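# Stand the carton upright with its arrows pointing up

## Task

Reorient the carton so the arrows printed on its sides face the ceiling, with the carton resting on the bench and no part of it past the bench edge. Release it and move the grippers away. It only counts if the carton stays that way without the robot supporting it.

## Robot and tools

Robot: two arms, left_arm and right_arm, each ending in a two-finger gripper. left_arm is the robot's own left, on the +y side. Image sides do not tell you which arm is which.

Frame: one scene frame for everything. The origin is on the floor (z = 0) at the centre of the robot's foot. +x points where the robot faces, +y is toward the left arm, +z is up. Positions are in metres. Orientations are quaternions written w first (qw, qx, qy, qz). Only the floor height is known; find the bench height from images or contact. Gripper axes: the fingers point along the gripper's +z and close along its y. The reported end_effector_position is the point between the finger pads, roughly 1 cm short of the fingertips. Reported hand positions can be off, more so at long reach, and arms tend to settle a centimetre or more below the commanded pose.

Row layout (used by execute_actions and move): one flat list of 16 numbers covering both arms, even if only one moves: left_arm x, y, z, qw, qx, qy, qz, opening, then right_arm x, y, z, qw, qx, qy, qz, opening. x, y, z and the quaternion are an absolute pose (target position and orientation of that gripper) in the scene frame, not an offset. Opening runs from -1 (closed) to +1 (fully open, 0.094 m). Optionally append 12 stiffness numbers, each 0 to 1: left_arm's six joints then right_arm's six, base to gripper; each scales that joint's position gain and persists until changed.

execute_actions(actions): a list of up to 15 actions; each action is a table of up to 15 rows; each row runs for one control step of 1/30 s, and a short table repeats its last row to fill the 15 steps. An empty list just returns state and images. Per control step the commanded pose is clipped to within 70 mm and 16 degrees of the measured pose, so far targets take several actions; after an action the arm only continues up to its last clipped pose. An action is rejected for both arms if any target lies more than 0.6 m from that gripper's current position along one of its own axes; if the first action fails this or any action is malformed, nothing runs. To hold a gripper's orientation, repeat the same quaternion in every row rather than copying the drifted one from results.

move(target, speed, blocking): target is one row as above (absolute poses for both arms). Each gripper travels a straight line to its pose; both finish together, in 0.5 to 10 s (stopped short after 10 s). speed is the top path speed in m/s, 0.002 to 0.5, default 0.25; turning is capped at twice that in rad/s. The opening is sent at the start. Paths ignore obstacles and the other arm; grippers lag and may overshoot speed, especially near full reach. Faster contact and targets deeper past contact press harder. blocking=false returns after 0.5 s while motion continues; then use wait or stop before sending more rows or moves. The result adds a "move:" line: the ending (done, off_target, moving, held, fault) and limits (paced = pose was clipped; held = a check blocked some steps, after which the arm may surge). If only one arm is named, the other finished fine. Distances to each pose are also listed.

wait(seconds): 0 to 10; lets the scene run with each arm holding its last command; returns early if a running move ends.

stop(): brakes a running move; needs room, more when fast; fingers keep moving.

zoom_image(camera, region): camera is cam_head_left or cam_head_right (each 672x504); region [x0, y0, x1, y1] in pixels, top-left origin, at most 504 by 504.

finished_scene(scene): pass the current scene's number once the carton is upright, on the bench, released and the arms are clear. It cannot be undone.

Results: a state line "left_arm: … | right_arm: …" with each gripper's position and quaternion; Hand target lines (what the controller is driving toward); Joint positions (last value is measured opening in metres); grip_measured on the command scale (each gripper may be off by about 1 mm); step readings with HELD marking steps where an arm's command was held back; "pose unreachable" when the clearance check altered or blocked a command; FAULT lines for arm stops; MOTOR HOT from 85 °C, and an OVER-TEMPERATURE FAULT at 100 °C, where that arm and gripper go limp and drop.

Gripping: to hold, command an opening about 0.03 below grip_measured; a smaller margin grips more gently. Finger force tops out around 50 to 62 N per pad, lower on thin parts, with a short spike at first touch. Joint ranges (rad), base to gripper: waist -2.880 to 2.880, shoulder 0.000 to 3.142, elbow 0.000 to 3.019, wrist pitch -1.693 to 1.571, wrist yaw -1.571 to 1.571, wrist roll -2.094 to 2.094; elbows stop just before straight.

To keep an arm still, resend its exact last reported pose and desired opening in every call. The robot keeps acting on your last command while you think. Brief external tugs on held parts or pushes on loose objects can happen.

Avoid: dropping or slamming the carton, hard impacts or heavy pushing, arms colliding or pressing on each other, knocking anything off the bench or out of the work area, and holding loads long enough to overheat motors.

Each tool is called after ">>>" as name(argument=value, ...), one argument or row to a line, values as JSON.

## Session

>>> execute_actions(
  actions=[],
)

Scene clock: 0.00 s.
left_arm: end_effector_position=(+0.5659, -0.1502, +0.9829) grip_measured=-0.997 end_effector_quat_wxyz=(+0.065, +0.312, -0.944, +0.088) | right_arm: end_effector_position=(+0.5381, -0.7922, +0.9369) grip_measured=+1.000 end_effector_quat_wxyz=(+0.032, +0.328, -0.943, +0.049)
Joint positions: left_arm=[ 0.582  1.934  1.143  0.373 -0.765 -0.621  0.   ] | right_arm=[ 0.804  1.591  1.41  -0.005 -0.642 -1.155  0.094]
Joint velocities: left_arm=[-0.005 -0.015  0.007  0.012 -0.066 -0.007  0.   ] | right_arm=[-0.005  0.005  0.007  0.017 -0.007  0.022  0.   ]
Hand target (left_arm): +0.563, -0.150, +0.984; -0.067, -0.310, +0.944, -0.087
Hand target (right_arm): +0.538, -0.791, +0.936; -0.031, -0.327, +0.943, -0.048
Joint stiffness scale: left_arm=[1. 1. 1. 1. 1. 1.] | right_arm=[1. 1. 1. 1. 1. 1.]

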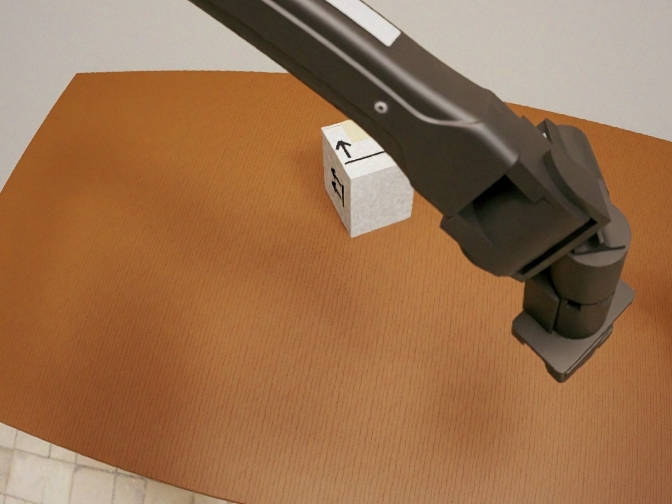

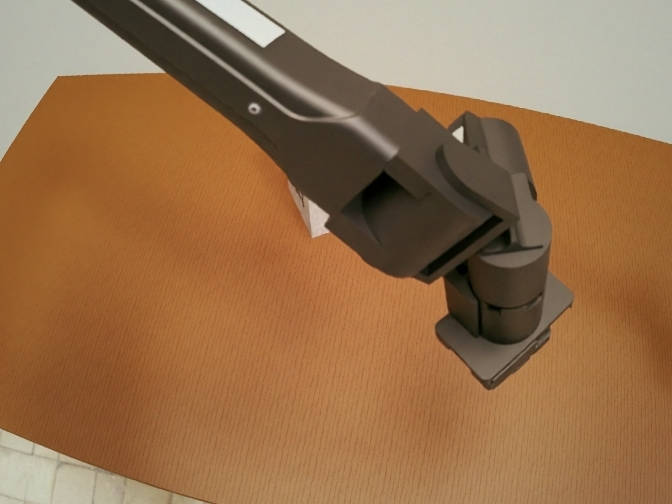

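>>> move(
  target=[0.7,0.22,0.95,0,0,0.94,-0.342,-1,0.75,-0.25,0.95,0,0,1,0,1],
  speed=0.35,
)

>>> zoom_image(
  camera="cam_head_left",
  region=[260,70,500,270],
)

Scene clock: 3.70 s.
left_arm: end_effector_position=(+0.6897, +0.2113, +0.9465) grip_measured=-0.997 end_effector_quat_wxyz=(-0.008, -0.011, +0.939, -0.344) | right_arm: end_effector_position=(+0.7521, -0.2485, +0.9510) grip_measured=+1.000 end_effector_quat_wxyz=(-0.010, -0.010, -1.000, -0.007)
Joint positions: left_arm=[ 1.35   1.308  1.09  -0.184  0.446  0.324  0.   ] | right_arm=[ 2.019  1.261  1.098 -0.001  0.424 -0.267  0.094]
Joint velocities: left_arm=[-0.015 -0.024  0.007  0.012  0.022  0.007 -0.001] | right_arm=[-0.034 -0.005 -0.027  0.002 -0.007  0.051  0.   ]
Hand target (left_arm): +0.697, +0.215, +0.953; -0.000, -0.006, +0.939, -0.344
Hand target (right_arm): +0.748, -0.252, +0.946; +0.002, +0.016, +1.000, +0.002
Off the commanded pose (left_arm): 0.014 m, 2 deg.
Off the commanded pose (right_arm): 0.003 m, 2 deg.
Joint stiffness scale: left_arm=[1. 1. 1. 1. 1. 1.] | right_arm=[1. 1. 1. 1. 1. 1.]
move: off_target (left_arm)

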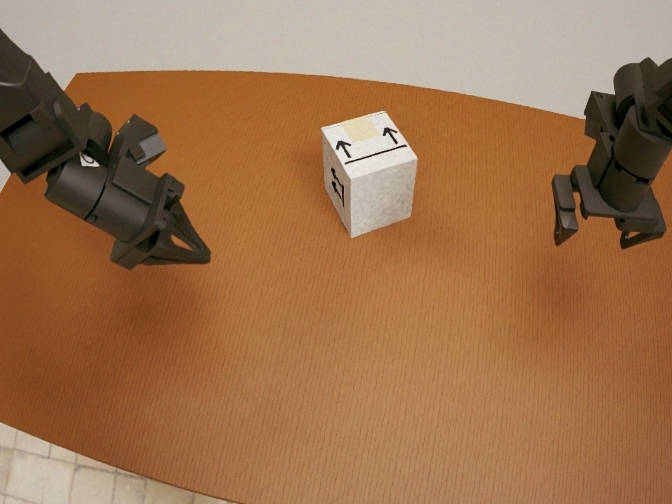

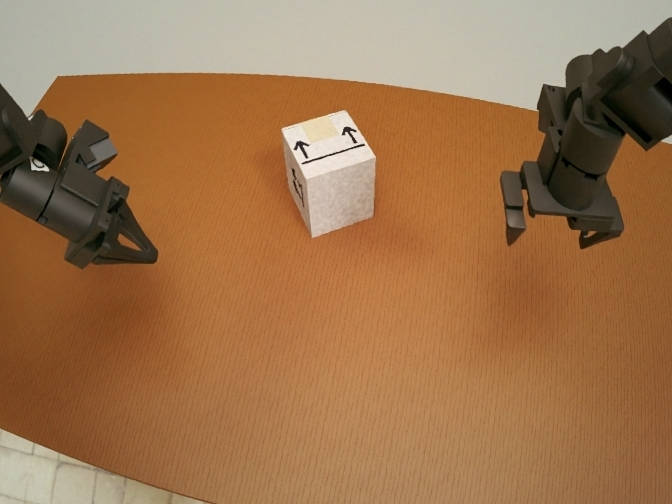

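Region (260, 70, 500, 270) of cam_head_left's 672x504 image, scaled by 2.100, with more detail than that image has.

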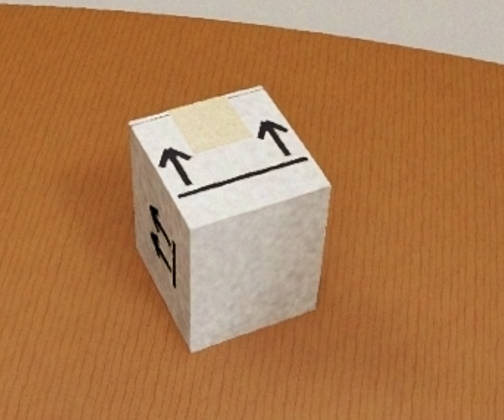

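>>> move(
  target=[0.92,0.06,0.95,0,-0.174,0.985,0,0,0.76,-0.1,0.84,0.509,-0.378,0.727,0.265,-1],
  speed=0.3,
)

Scene clock: 12.43 s.
left_arm: end_effector_position=(+0.9248, +0.0795, +0.9481) grip_measured=-0.002 end_effector_quat_wxyz=(-0.004, +0.172, -0.985, -0.007) | right_arm: end_effector_position=(+0.7654, -0.0973, +0.8477) grip_measured=-0.979 end_effector_quat_wxyz=(+0.514, -0.377, +0.724, +0.265)
Joint positions: left_arm=[ 0.778  1.648  1.787 -0.357 -0.794 -0.144  0.047] | right_arm=[ 1.863  1.86   1.397  0.754 -0.876 -1.105  0.001]
Joint velocities: left_arm=[-0.015  0.005 -0.002  0.002 -0.037 -0.139 -0.001] | right_arm=[-0.005  0.005 -0.012  0.017 -0.007 -0.051  0.001]
Hand target (left_arm): +0.922, +0.062, +0.946; -0.000, -0.170, +0.986, +0.002
Hand target (right_arm): +0.760, -0.102, +0.840; +0.509, -0.383, +0.725, +0.263
Off the commanded pose (left_arm): 0.020 m, 1 deg.
Off the commanded pose (right_arm): 0.010 m, 1 deg.
Joint stiffness scale: left_arm=[1. 1. 1. 1. 1. 1.] | right_arm=[1. 1. 1. 1. 1. 1.]
move: off_target (left_arm)

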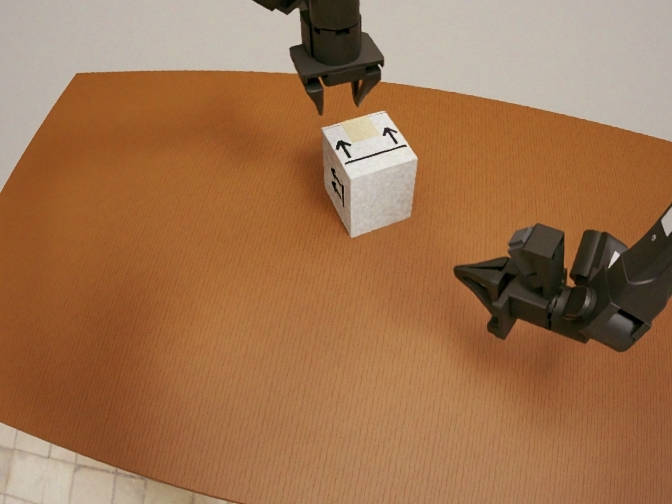

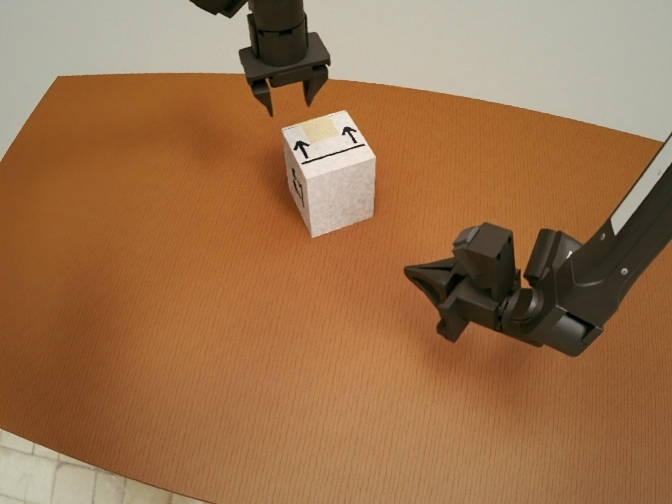

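>>> move(
  target=[1.03,0.045,0.92,0,-0.174,0.985,0,0,0.84,-0.04,0.79,0.509,-0.378,0.727,0.265,-1],
  speed=0.15,
)

Scene clock: 18.70 s.
left_arm: end_effector_position=(+1.0318, +0.0667, +0.9138) grip_measured=-0.002 end_effector_quat_wxyz=(-0.002, +0.175, -0.985, -0.010) | right_arm: end_effector_position=(+0.8474, -0.0503, +0.7960) grip_measured=-0.979 end_effector_quat_wxyz=(+0.513, -0.373, +0.728, +0.260)
Joint positions: left_arm=[ 0.778  2.006  2.559 -0.779 -0.799 -0.154  0.047] | right_arm=[ 1.941  2.013  1.776  0.514 -0.789 -1.126  0.001]
Joint velocities: left_arm=[-0.015 -0.005 -0.012 -0.012 -0.007 -0.022  0.   ] | right_arm=[-0.005 -0.015  0.002  0.012 -0.007 -0.022  0.001]
Hand target (left_arm): +1.031, +0.045, +0.918; +0.001, -0.174, +0.985, -0.000
Hand target (right_arm): +0.842, -0.042, +0.792; +0.509, -0.377, +0.727, +0.264
Off the commanded pose (left_arm): 0.023 m, 1 deg.
Off the commanded pose (right_arm): 0.014 m, 1 deg.
Joint stiffness scale: left_arm=[1. 1. 1. 1. 1. 1.] | right_arm=[1. 1. 1. 1. 1. 1.]
move: off_target (left_arm, right_arm)

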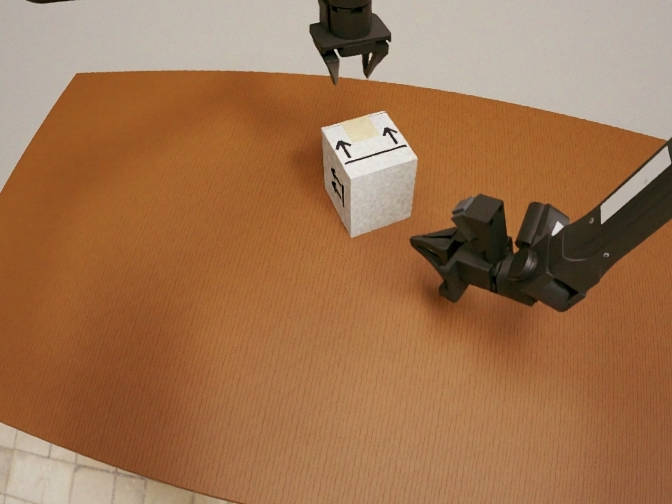

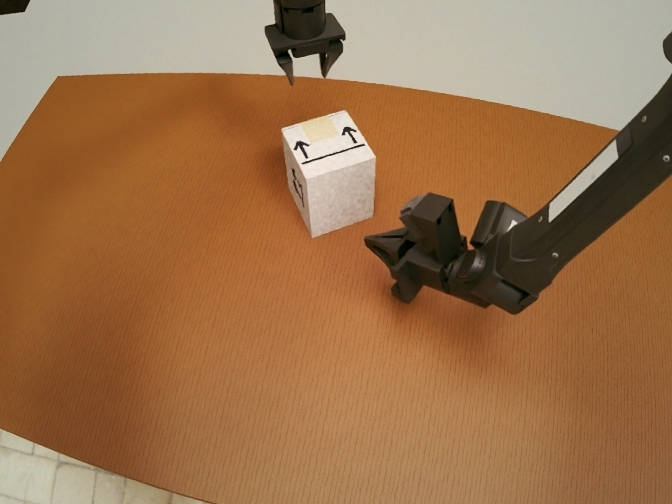

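>>> move(
  target=[1.035,0.045,0.83,0,-0.174,0.985,0,0,0.86,-0.015,0.745,0.509,-0.378,0.727,0.265,-1],
  speed=0.08,
)

>>> zoom_image(
  camera="cam_head_left",
  region=[260,40,540,320],
)

Scene clock: 22.67 s.
left_arm: end_effector_position=(+1.0369, +0.0354, +0.8457) grip_measured=-0.002 end_effector_quat_wxyz=(+0.052, -0.174, +0.983, -0.027) | right_arm: end_effector_position=(+0.8655, -0.0275, +0.7477) grip_measured=-0.979 end_effector_quat_wxyz=(+0.510, -0.374, +0.729, +0.260)
Joint positions: left_arm=[ 0.829  2.257  2.883 -0.715 -0.667 -0.057  0.047] | right_arm=[ 1.952  2.174  2.049  0.394 -0.774 -1.134  0.001]
Joint velocities: left_arm=[-0.015 -0.005  0.012  0.007  0.022  0.007 -0.   ] | right_arm=[-0.015  0.015 -0.007  0.012 -0.037 -0.022  0.   ]
Hand target (left_arm): +1.033, +0.047, +0.831; +0.056, -0.176, +0.983, -0.018
Hand target (right_arm): +0.861, -0.016, +0.746; +0.509, -0.377, +0.727, +0.265
Off the commanded pose (left_arm): 0.019 m, 7 deg.
Off the commanded pose (right_arm): 0.014 m, 1 deg.
Joint stiffness scale: left_arm=[1. 1. 1. 1. 1. 1.] | right_arm=[1. 1. 1. 1. 1. 1.]
elbow stopped short (left arm): the move would have taken joint 3 (elbow) straighter than the controller allows; a more bent joint 3 avoids this.
move: off_target (left_arm, right_arm)

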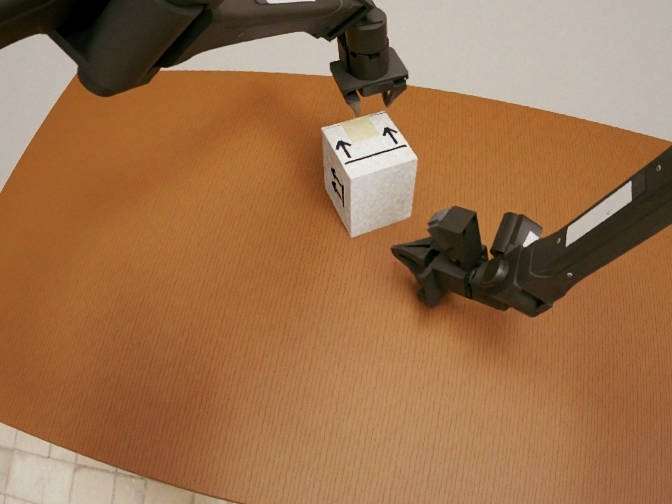

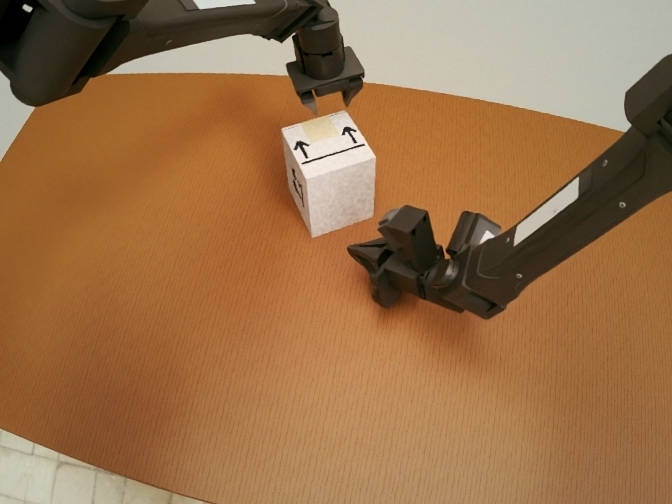

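Region (260, 40, 540, 320) of cam_head_left's 672x504 image, scaled by 1.800, with more detail than that image has.

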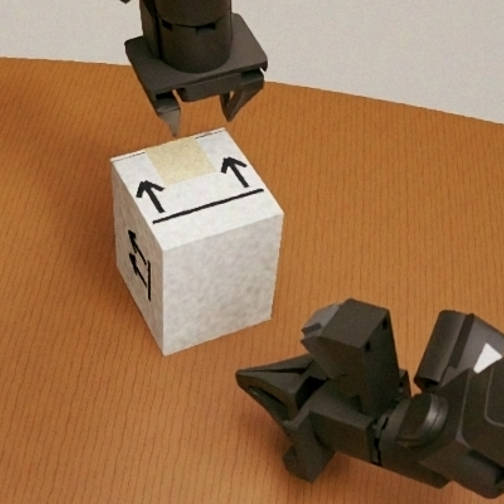

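>>> move(
  target=[1.04,0.06,0.815,0.06,-0.163,0.926,-0.337,-1,0.885,0.0,0.712,0.509,-0.378,0.727,0.265,-1],
  speed=0.08,
)

>>> zoom_image(
  camera="cam_head_left",
  region=[260,40,540,320],
)

Scene clock: 30.93 s.
left_arm: end_effector_position=(+1.0477, +0.0530, +0.8323) grip_measured=-0.995 end_effector_quat_wxyz=(+0.069, -0.160, +0.923, -0.344) | right_arm: end_effector_position=(+0.8885, -0.0137, +0.7141) grip_measured=-0.979 end_effector_quat_wxyz=(+0.509, -0.374, +0.730, +0.261)
Joint positions: left_arm=[ 1.012  2.173  2.798 -0.741  0.162 -0.073  0.   ] | right_arm=[ 1.96   2.323  2.344  0.241 -0.765 -1.138  0.001]
Joint velocities: left_arm=[-0.005 -0.015  0.007 -0.002  0.051 -0.037  0.   ] | right_arm=[ 0.005  0.005 -0.002 -0.027  0.022 -0.007 -0.   ]
Hand target (left_arm): +1.038, +0.060, +0.815; +0.065, -0.165, +0.925, -0.337
Hand target (right_arm): +0.885, -0.001, +0.713; +0.509, -0.377, +0.727, +0.265
Off the commanded pose (left_arm): 0.020 m, 1 deg.
Off the commanded pose (right_arm): 0.014 m, 1 deg.
Joint stiffness scale: left_arm=[1. 1. 1. 1. 1. 1.] | right_arm=[1. 1. 1. 1. 1. 1.]
move: off_target (left_arm, right_arm)

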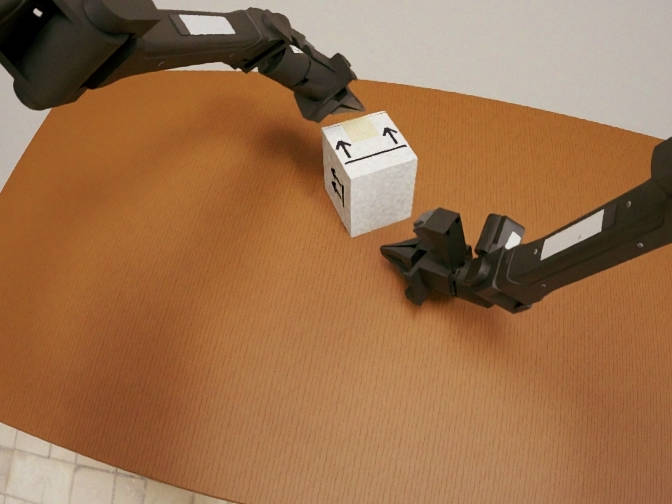

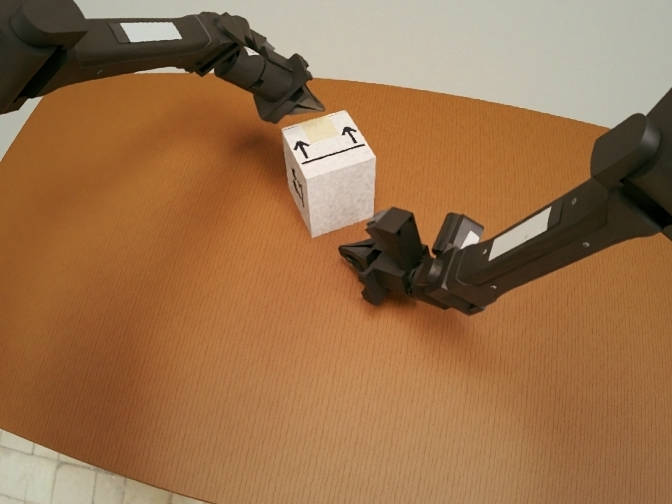

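Region (260, 40, 540, 320) of cam_head_left's 672x504 image, scaled by 1.800, with more detail than that image has.

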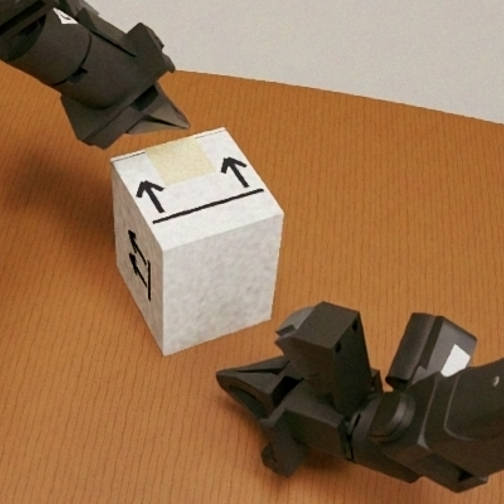

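>>> move(
  target=[1.035,0.07,0.78,0.06,-0.163,0.926,-0.337,-1,0.89,-0.01,0.697,0.509,-0.378,0.727,0.265,-1],
  speed=0.06,
)

>>> move(
  target=[0.98,0.05,0.79,0.06,-0.163,0.926,-0.337,-1,0.89,-0.01,0.697,0.509,-0.378,0.727,0.265,-1],
  speed=0.04,
)

Scene clock: 34.53 s.
left_arm: end_effector_position=(+1.0490, +0.0604, +0.8148) grip_measured=-0.995 end_effector_quat_wxyz=(+0.090, -0.168, +0.918, -0.347) | right_arm: end_effector_position=(+0.8924, -0.0086, +0.7025) grip_measured=-0.979 end_effector_quat_wxyz=(+0.510, -0.374, +0.728, +0.266)
Joint positions: left_arm=[ 1.036  2.235  2.883 -0.719  0.197 -0.081  0.   ] | right_arm=[ 1.96   2.394  2.476  0.175 -0.775 -1.138  0.001]
Joint velocities: left_arm=[-0.015 -0.005 -0.002 -0.002 -0.066  0.007 -0.001] | right_arm=[-0.005 -0.015  0.012  0.002 -0.051  0.095 -0.001]
Hand target (left_arm): +1.031, +0.072, +0.784; +0.087, -0.174, +0.924, -0.330
Hand target (right_arm): +0.890, -0.010, +0.698; +0.509, -0.378, +0.727, +0.265
Off the commanded pose (left_arm): 0.039 m, 4 deg.
Off the commanded pose (right_arm): 0.006 m, 0 deg.
Joint stiffness scale: left_arm=[1. 1. 1. 1. 1. 1.] | right_arm=[1. 1. 1. 1. 1. 1.]
elbow stopped short (left arm): the move would have taken joint 3 (elbow) straighter than the controller allows; a more bent joint 3 avoids this.
move: off_target (left_arm)

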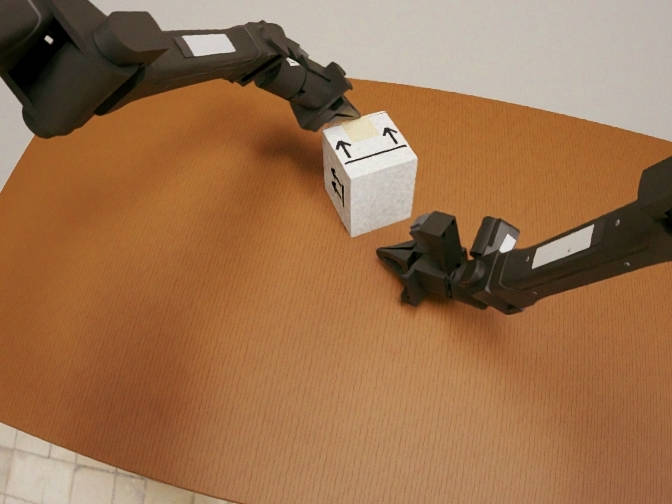

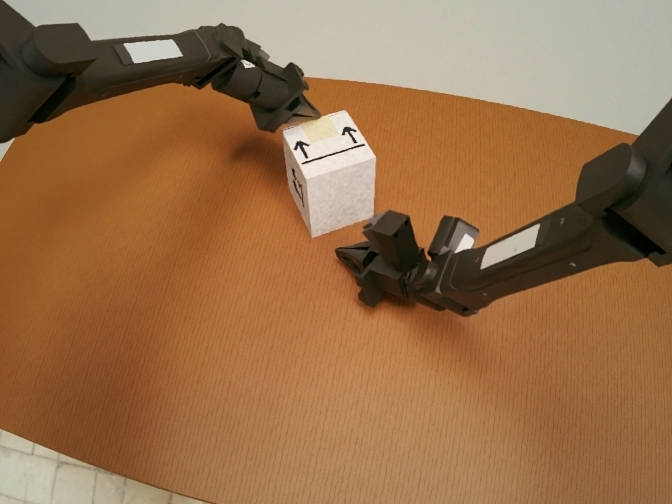

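Scene clock: 36.73 s.
left_arm: end_effector_position=(+1.0039, +0.0470, +0.8137) grip_measured=-0.995 end_effector_quat_wxyz=(+0.079, -0.166, +0.919, -0.349) | right_arm: end_effector_position=(+0.8949, -0.0096, +0.7033) grip_measured=-0.979 end_effector_quat_wxyz=(+0.511, -0.374, +0.727, +0.265)
Joint positions: left_arm=[ 1.036  2.027  2.39  -0.456  0.2   -0.081  0.   ] | right_arm=[ 1.96   2.394  2.481  0.175 -0.775 -1.138  0.001]
Joint velocities: left_arm=[-0.005 -0.015 -0.002 -0.007 -0.022  0.022  0.   ] | right_arm=[-0.005 -0.005 -0.002 -0.002 -0.022  0.007 -0.   ]
Hand target (left_arm): +0.979, +0.051, +0.792; +0.060, -0.163, +0.925, -0.337
Hand target (right_arm): +0.890, -0.010, +0.697; +0.509, -0.378, +0.727, +0.265
Off the commanded pose (left_arm): 0.034 m, 3 deg.
Off the commanded pose (right_arm): 0.008 m, 0 deg.
Joint stiffness scale: left_arm=[1. 1. 1. 1. 1. 1.] | right_arm=[1. 1. 1. 1. 1. 1.]
move: off_target (left_arm)

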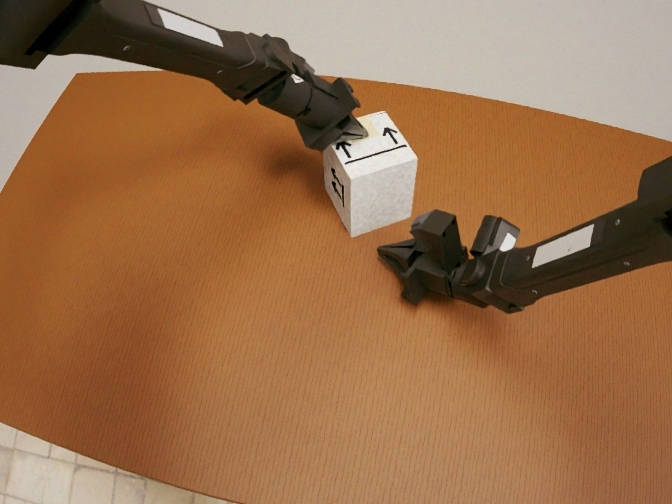

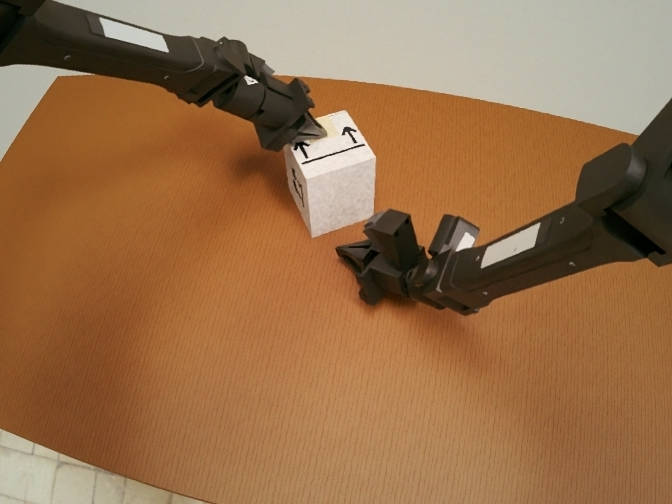

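>>> move(
  target=[0.96,0.14,0.86,0.509,0.378,0.727,-0.265,-1,0.93,-0.12,0.77,0.47,-0.47,0.67,0.33,-1],
  speed=0.2,
)

>>> move(
  target=[0.965,0.12,0.77,0.509,0.378,0.727,-0.265,-1,1.01,-0.07,0.77,0.47,-0.47,0.67,0.33,-1],
  speed=0.12,
)

Scene clock: 46.93 s.
left_arm: end_effector_position=(+0.9445, +0.1152, +0.8490) grip_measured=-0.995 end_effector_quat_wxyz=(+0.498, +0.365, +0.734, -0.284) | right_arm: end_effector_position=(+0.9152, -0.1033, +0.7673) grip_measured=-0.979 end_effector_quat_wxyz=(-0.465, +0.461, -0.673, -0.343)
Joint positions: left_arm=[1.224 1.853 1.874 0.217 0.821 1.103 0.   ] | right_arm=[ 1.874  2.129  2.366 -0.361 -0.933 -1.488  0.001]
Joint velocities: left_arm=[-0.015  0.005 -0.012  0.012 -0.037  0.125 -0.001] | right_arm=[ 0.005  0.015 -0.012 -0.007  0.022 -0.051  0.   ]
Hand target (left_arm): +0.961, +0.138, +0.861; +0.510, +0.374, +0.729, -0.262
Hand target (right_arm): +0.928, -0.119, +0.772; +0.471, -0.469, +0.671, +0.330
Off the commanded pose (left_arm): 0.031 m, 3 deg.
Off the commanded pose (right_arm): 0.022 m, 2 deg.
Joint stiffness scale: left_arm=[1. 1. 1. 1. 1. 1.] | right_arm=[1. 1. 1. 1. 1. 1.]
move: off_target (left_arm, right_arm)

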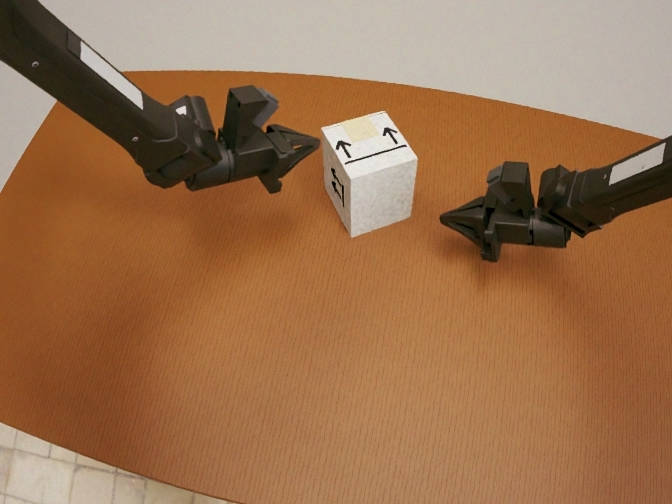

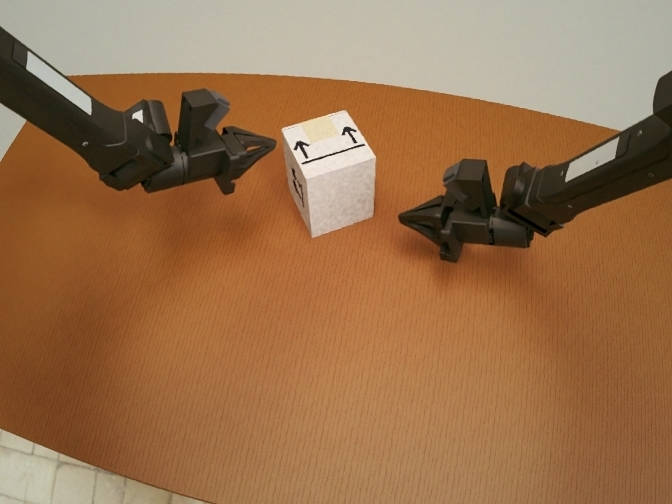

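Scene clock: 48.47 s.
left_arm: end_effector_position=(+0.9747, +0.1148, +0.7838) grip_measured=-0.995 end_effector_quat_wxyz=(+0.515, +0.373, +0.724, -0.266) | right_arm: end_effector_position=(+0.9961, -0.0688, +0.7695) grip_measured=-0.979 end_effector_quat_wxyz=(-0.468, +0.455, -0.701, -0.288)
Joint positions: left_arm=[1.243 2.093 2.272 0.107 0.844 1.11  0.   ] | right_arm=[ 1.961  2.368  2.909 -0.521 -0.765 -1.396  0.001]
Joint velocities: left_arm=[-0.005 -0.005 -0.002 -0.012  0.066 -0.007 -0.001] | right_arm=[-0.005 -0.005 -0.002  0.002 -0.037  0.037 -0.001]
Hand target (left_arm): +0.965, +0.121, +0.770; +0.509, +0.377, +0.727, -0.265
Hand target (right_arm): +1.007, -0.072, +0.775; +0.478, -0.452, +0.701, +0.277
Off the commanded pose (left_arm): 0.018 m, 1 deg.
Off the commanded pose (right_arm): 0.014 m, 6 deg.
Joint stiffness scale: left_arm=[1. 1. 1. 1. 1. 1.] | right_arm=[1. 1. 1. 1. 1. 1.]
elbow stopped short (right arm): the move would have taken joint 3 (elbow) straighter than the controller allows; a more bent joint 3 avoids this.
move: off_target (left_arm, right_arm)

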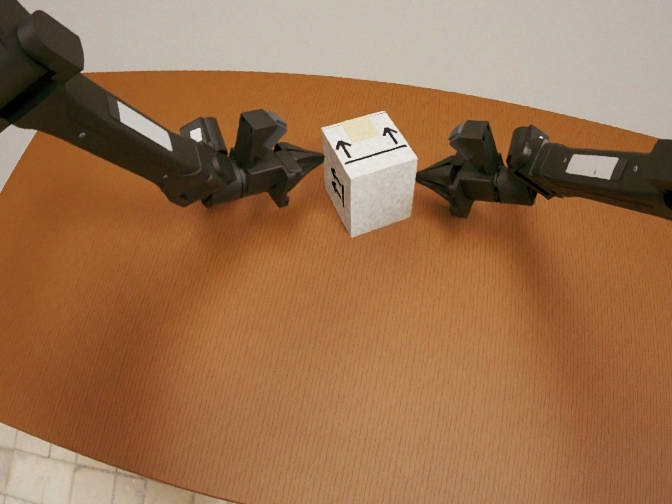

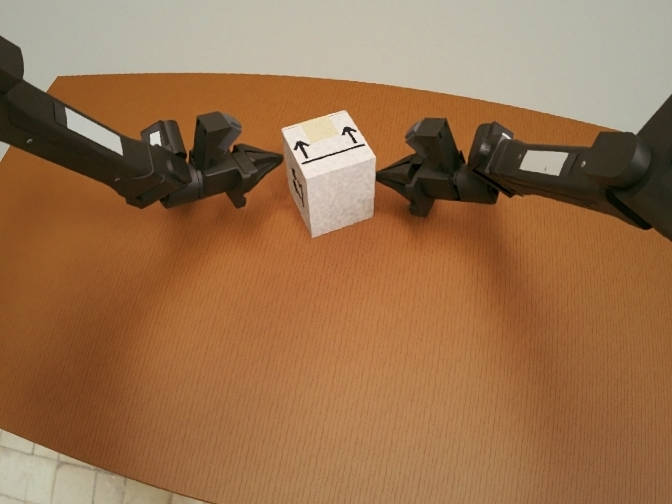

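>>> move(
  target=[0.975,0.1,0.765,0.509,0.378,0.727,-0.265,-1,1.02,-0.065,0.775,0.509,-0.378,0.727,0.265,-1],
  speed=0.06,
)

>>> move(
  target=[0.985,0.05,0.765,0.509,0.378,0.727,-0.265,-1,1.01,-0.015,0.775,0.509,-0.378,0.727,0.265,-1],
  speed=0.05,
)

>>> move(
  target=[0.93,0.045,0.765,0.509,0.378,0.727,-0.265,-1,0.93,-0.01,0.77,0.509,-0.378,0.727,0.265,-1],
  speed=0.04,
)

Scene clock: 54.17 s.
left_arm: end_effector_position=(+0.9818, +0.1158, +0.7739) grip_measured=-0.995 end_effector_quat_wxyz=(+0.510, +0.378, +0.728, -0.260) | right_arm: end_effector_position=(+1.0098, -0.0685, +0.7646) grip_measured=-0.979 end_effector_quat_wxyz=(+0.501, -0.386, +0.727, +0.266)
Joint positions: left_arm=[1.243 2.133 2.355 0.057 0.826 1.123 0.   ] | right_arm=[ 1.963  2.337  2.765 -0.204 -0.763 -1.175  0.001]
Joint velocities: left_arm=[-0.005  0.005  0.017 -0.017 -0.037 -0.066 -0.   ] | right_arm=[ 0.005 -0.005  0.022  0.007 -0.022 -0.037 -0.001]
Hand target (left_arm): +0.974, +0.101, +0.766; +0.509, +0.378, +0.727, -0.265
Hand target (right_arm): +1.020, -0.065, +0.775; +0.508, -0.379, +0.726, +0.265
Off the commanded pose (left_arm): 0.019 m, 1 deg.
Off the commanded pose (right_arm): 0.015 m, 1 deg.
Joint stiffness scale: left_arm=[1. 1. 1. 1. 1. 1.] | right_arm=[1. 1. 1. 1. 1. 1.]
move: off_target (left_arm, right_arm)

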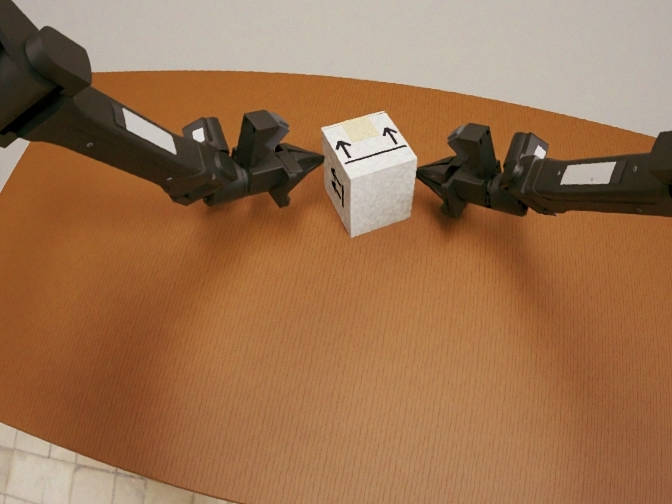

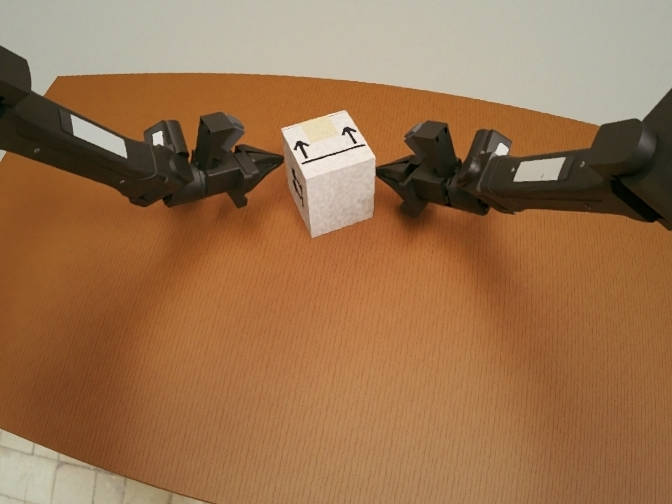

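Scene clock: 55.73 s.
left_arm: end_effector_position=(+0.9943, +0.1087, +0.7668) grip_measured=-0.995 end_effector_quat_wxyz=(+0.505, +0.385, +0.736, -0.236) | right_arm: end_effector_position=(+1.0197, -0.0530, +0.7693) grip_measured=-0.979 end_effector_quat_wxyz=(+0.506, -0.384, +0.733, +0.243)
Joint positions: left_arm=[1.225 2.17  2.43  0.026 0.763 1.148 0.   ] | right_arm=[ 1.993  2.337  2.754 -0.156 -0.703 -1.175  0.001]
Joint velocities: left_arm=[-0.015 -0.005  0.027 -0.022 -0.022  0.022  0.   ] | right_arm=[-0.024  0.005  0.012 -0.007 -0.007 -0.037  0.   ]
Hand target (left_arm): +0.982, +0.052, +0.769; +0.509, +0.379, +0.726, -0.265
Hand target (right_arm): +1.010, -0.016, +0.775; +0.509, -0.377, +0.727, +0.265
Off the commanded pose (left_arm): 0.059 m, 4 deg.
Off the commanded pose (right_arm): 0.040 m, 3 deg.
Joint stiffness scale: left_arm=[1. 1. 1. 1. 1. 1.] | right_arm=[1. 1. 1. 1. 1. 1.]
move: off_target (left_arm, right_arm)

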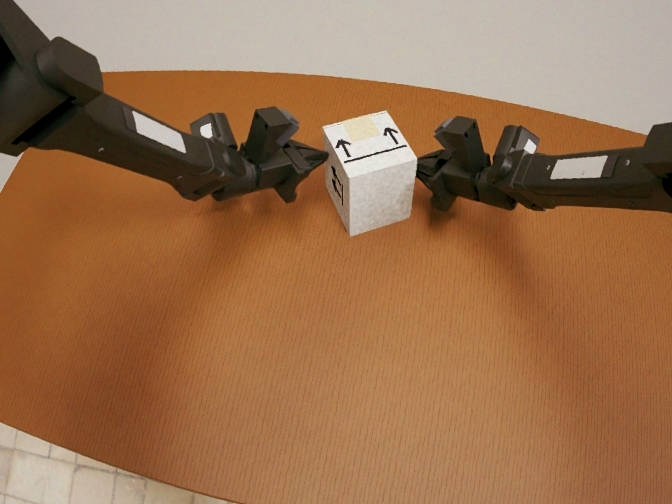

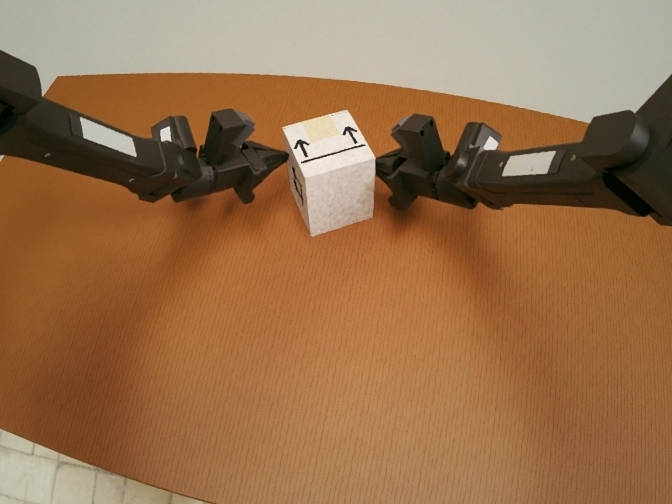

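Scene clock: 58.53 s.
left_arm: end_effector_position=(+0.9375, +0.0869, +0.7529) grip_measured=-0.995 end_effector_quat_wxyz=(+0.503, +0.385, +0.737, -0.237) | right_arm: end_effector_position=(+0.9713, -0.0614, +0.7755) grip_measured=-0.980 end_effector_quat_wxyz=(+0.522, -0.389, +0.728, +0.216)
Joint positions: left_arm=[1.226 2.141 2.216 0.207 0.763 1.148 0.   ] | right_arm=[ 1.971  2.143  2.262  0.204 -0.711 -1.175  0.001]
Joint velocities: left_arm=[ 0.005 -0.015  0.002  0.002  0.037 -0.007 -0.   ] | right_arm=[ 0.005 -0.015 -0.012  0.007  0.007 -0.007 -0.   ]
Hand target (left_arm): +0.930, +0.046, +0.766; +0.509, +0.378, +0.726, -0.265
Hand target (right_arm): +0.932, -0.010, +0.768; +0.509, -0.378, +0.727, +0.265
Off the commanded pose (left_arm): 0.044 m, 4 deg.
Off the commanded pose (right_arm): 0.066 m, 6 deg.
Joint stiffness scale: left_arm=[1. 1. 1. 1. 1. 1.] | right_arm=[1. 1. 1. 1. 1. 1.]
move: off_target (left_arm, right_arm)

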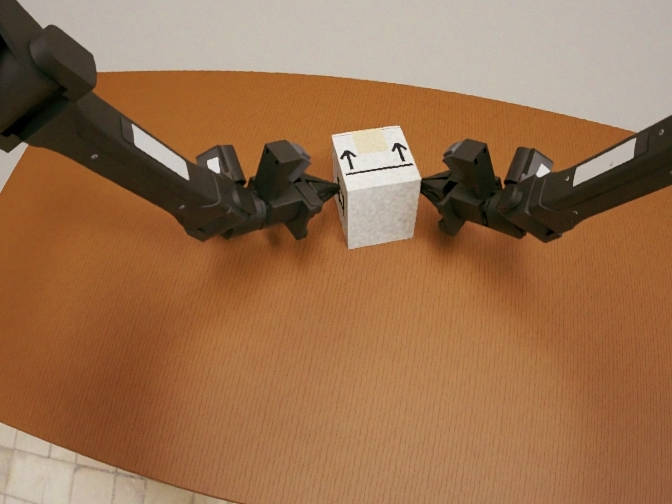

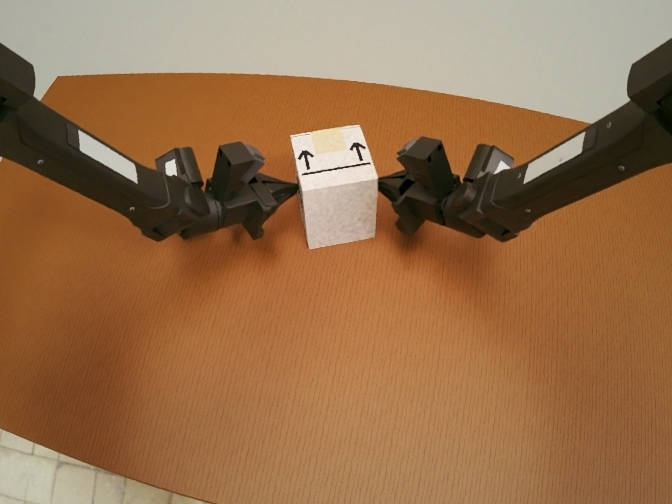

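>>> move(
  target=[0.89,0.03,0.765,0.509,0.378,0.727,-0.265,-1,0.88,-0.02,0.765,0.509,-0.378,0.727,0.265,-1],
  speed=0.04,
)

Scene clock: 62.37 s.
left_arm: end_effector_position=(+0.8996, +0.0771, +0.7502) grip_measured=-0.995 end_effector_quat_wxyz=(+0.502, +0.385, +0.738, -0.233) | right_arm: end_effector_position=(+0.9301, -0.0694, +0.7775) grip_measured=-0.980 end_effector_quat_wxyz=(+0.530, -0.389, +0.723, +0.213)
Joint positions: left_arm=[1.228 2.119 2.075 0.33  0.757 1.148 0.   ] | right_arm=[ 1.945  2.088  2.072  0.364 -0.747 -1.163  0.001]
Joint velocities: left_arm=[-0.015  0.005  0.002 -0.002  0.051 -0.007  0.001] | right_arm=[-0.005 -0.015 -0.007 -0.012  0.007  0.037  0.   ]
Hand target (left_arm): +0.890, +0.031, +0.766; +0.509, +0.378, +0.726, -0.265
Hand target (right_arm): +0.881, -0.020, +0.765; +0.509, -0.378, +0.727, +0.265
Off the commanded pose (left_arm): 0.050 m, 4 deg.
Off the commanded pose (right_arm): 0.071 m, 7 deg.
Joint stiffness scale: left_arm=[1. 1. 1. 1. 1. 1.] | right_arm=[1. 1. 1. 1. 1. 1.]
move: off_target (left_arm, right_arm)

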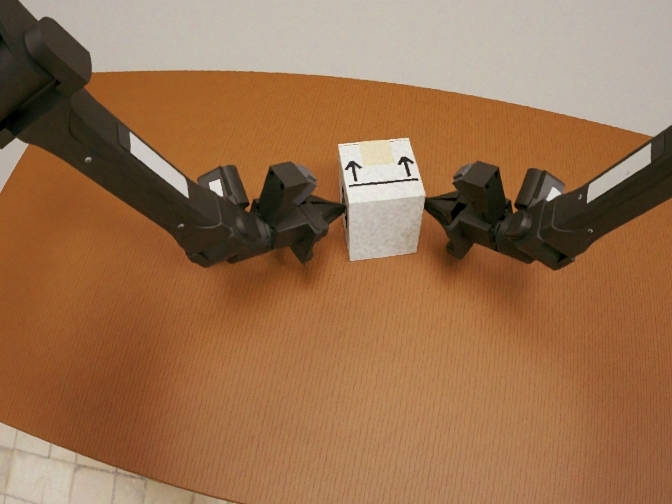

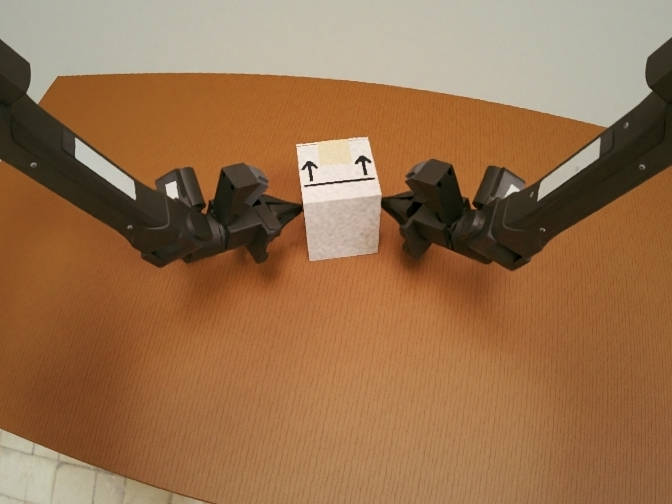

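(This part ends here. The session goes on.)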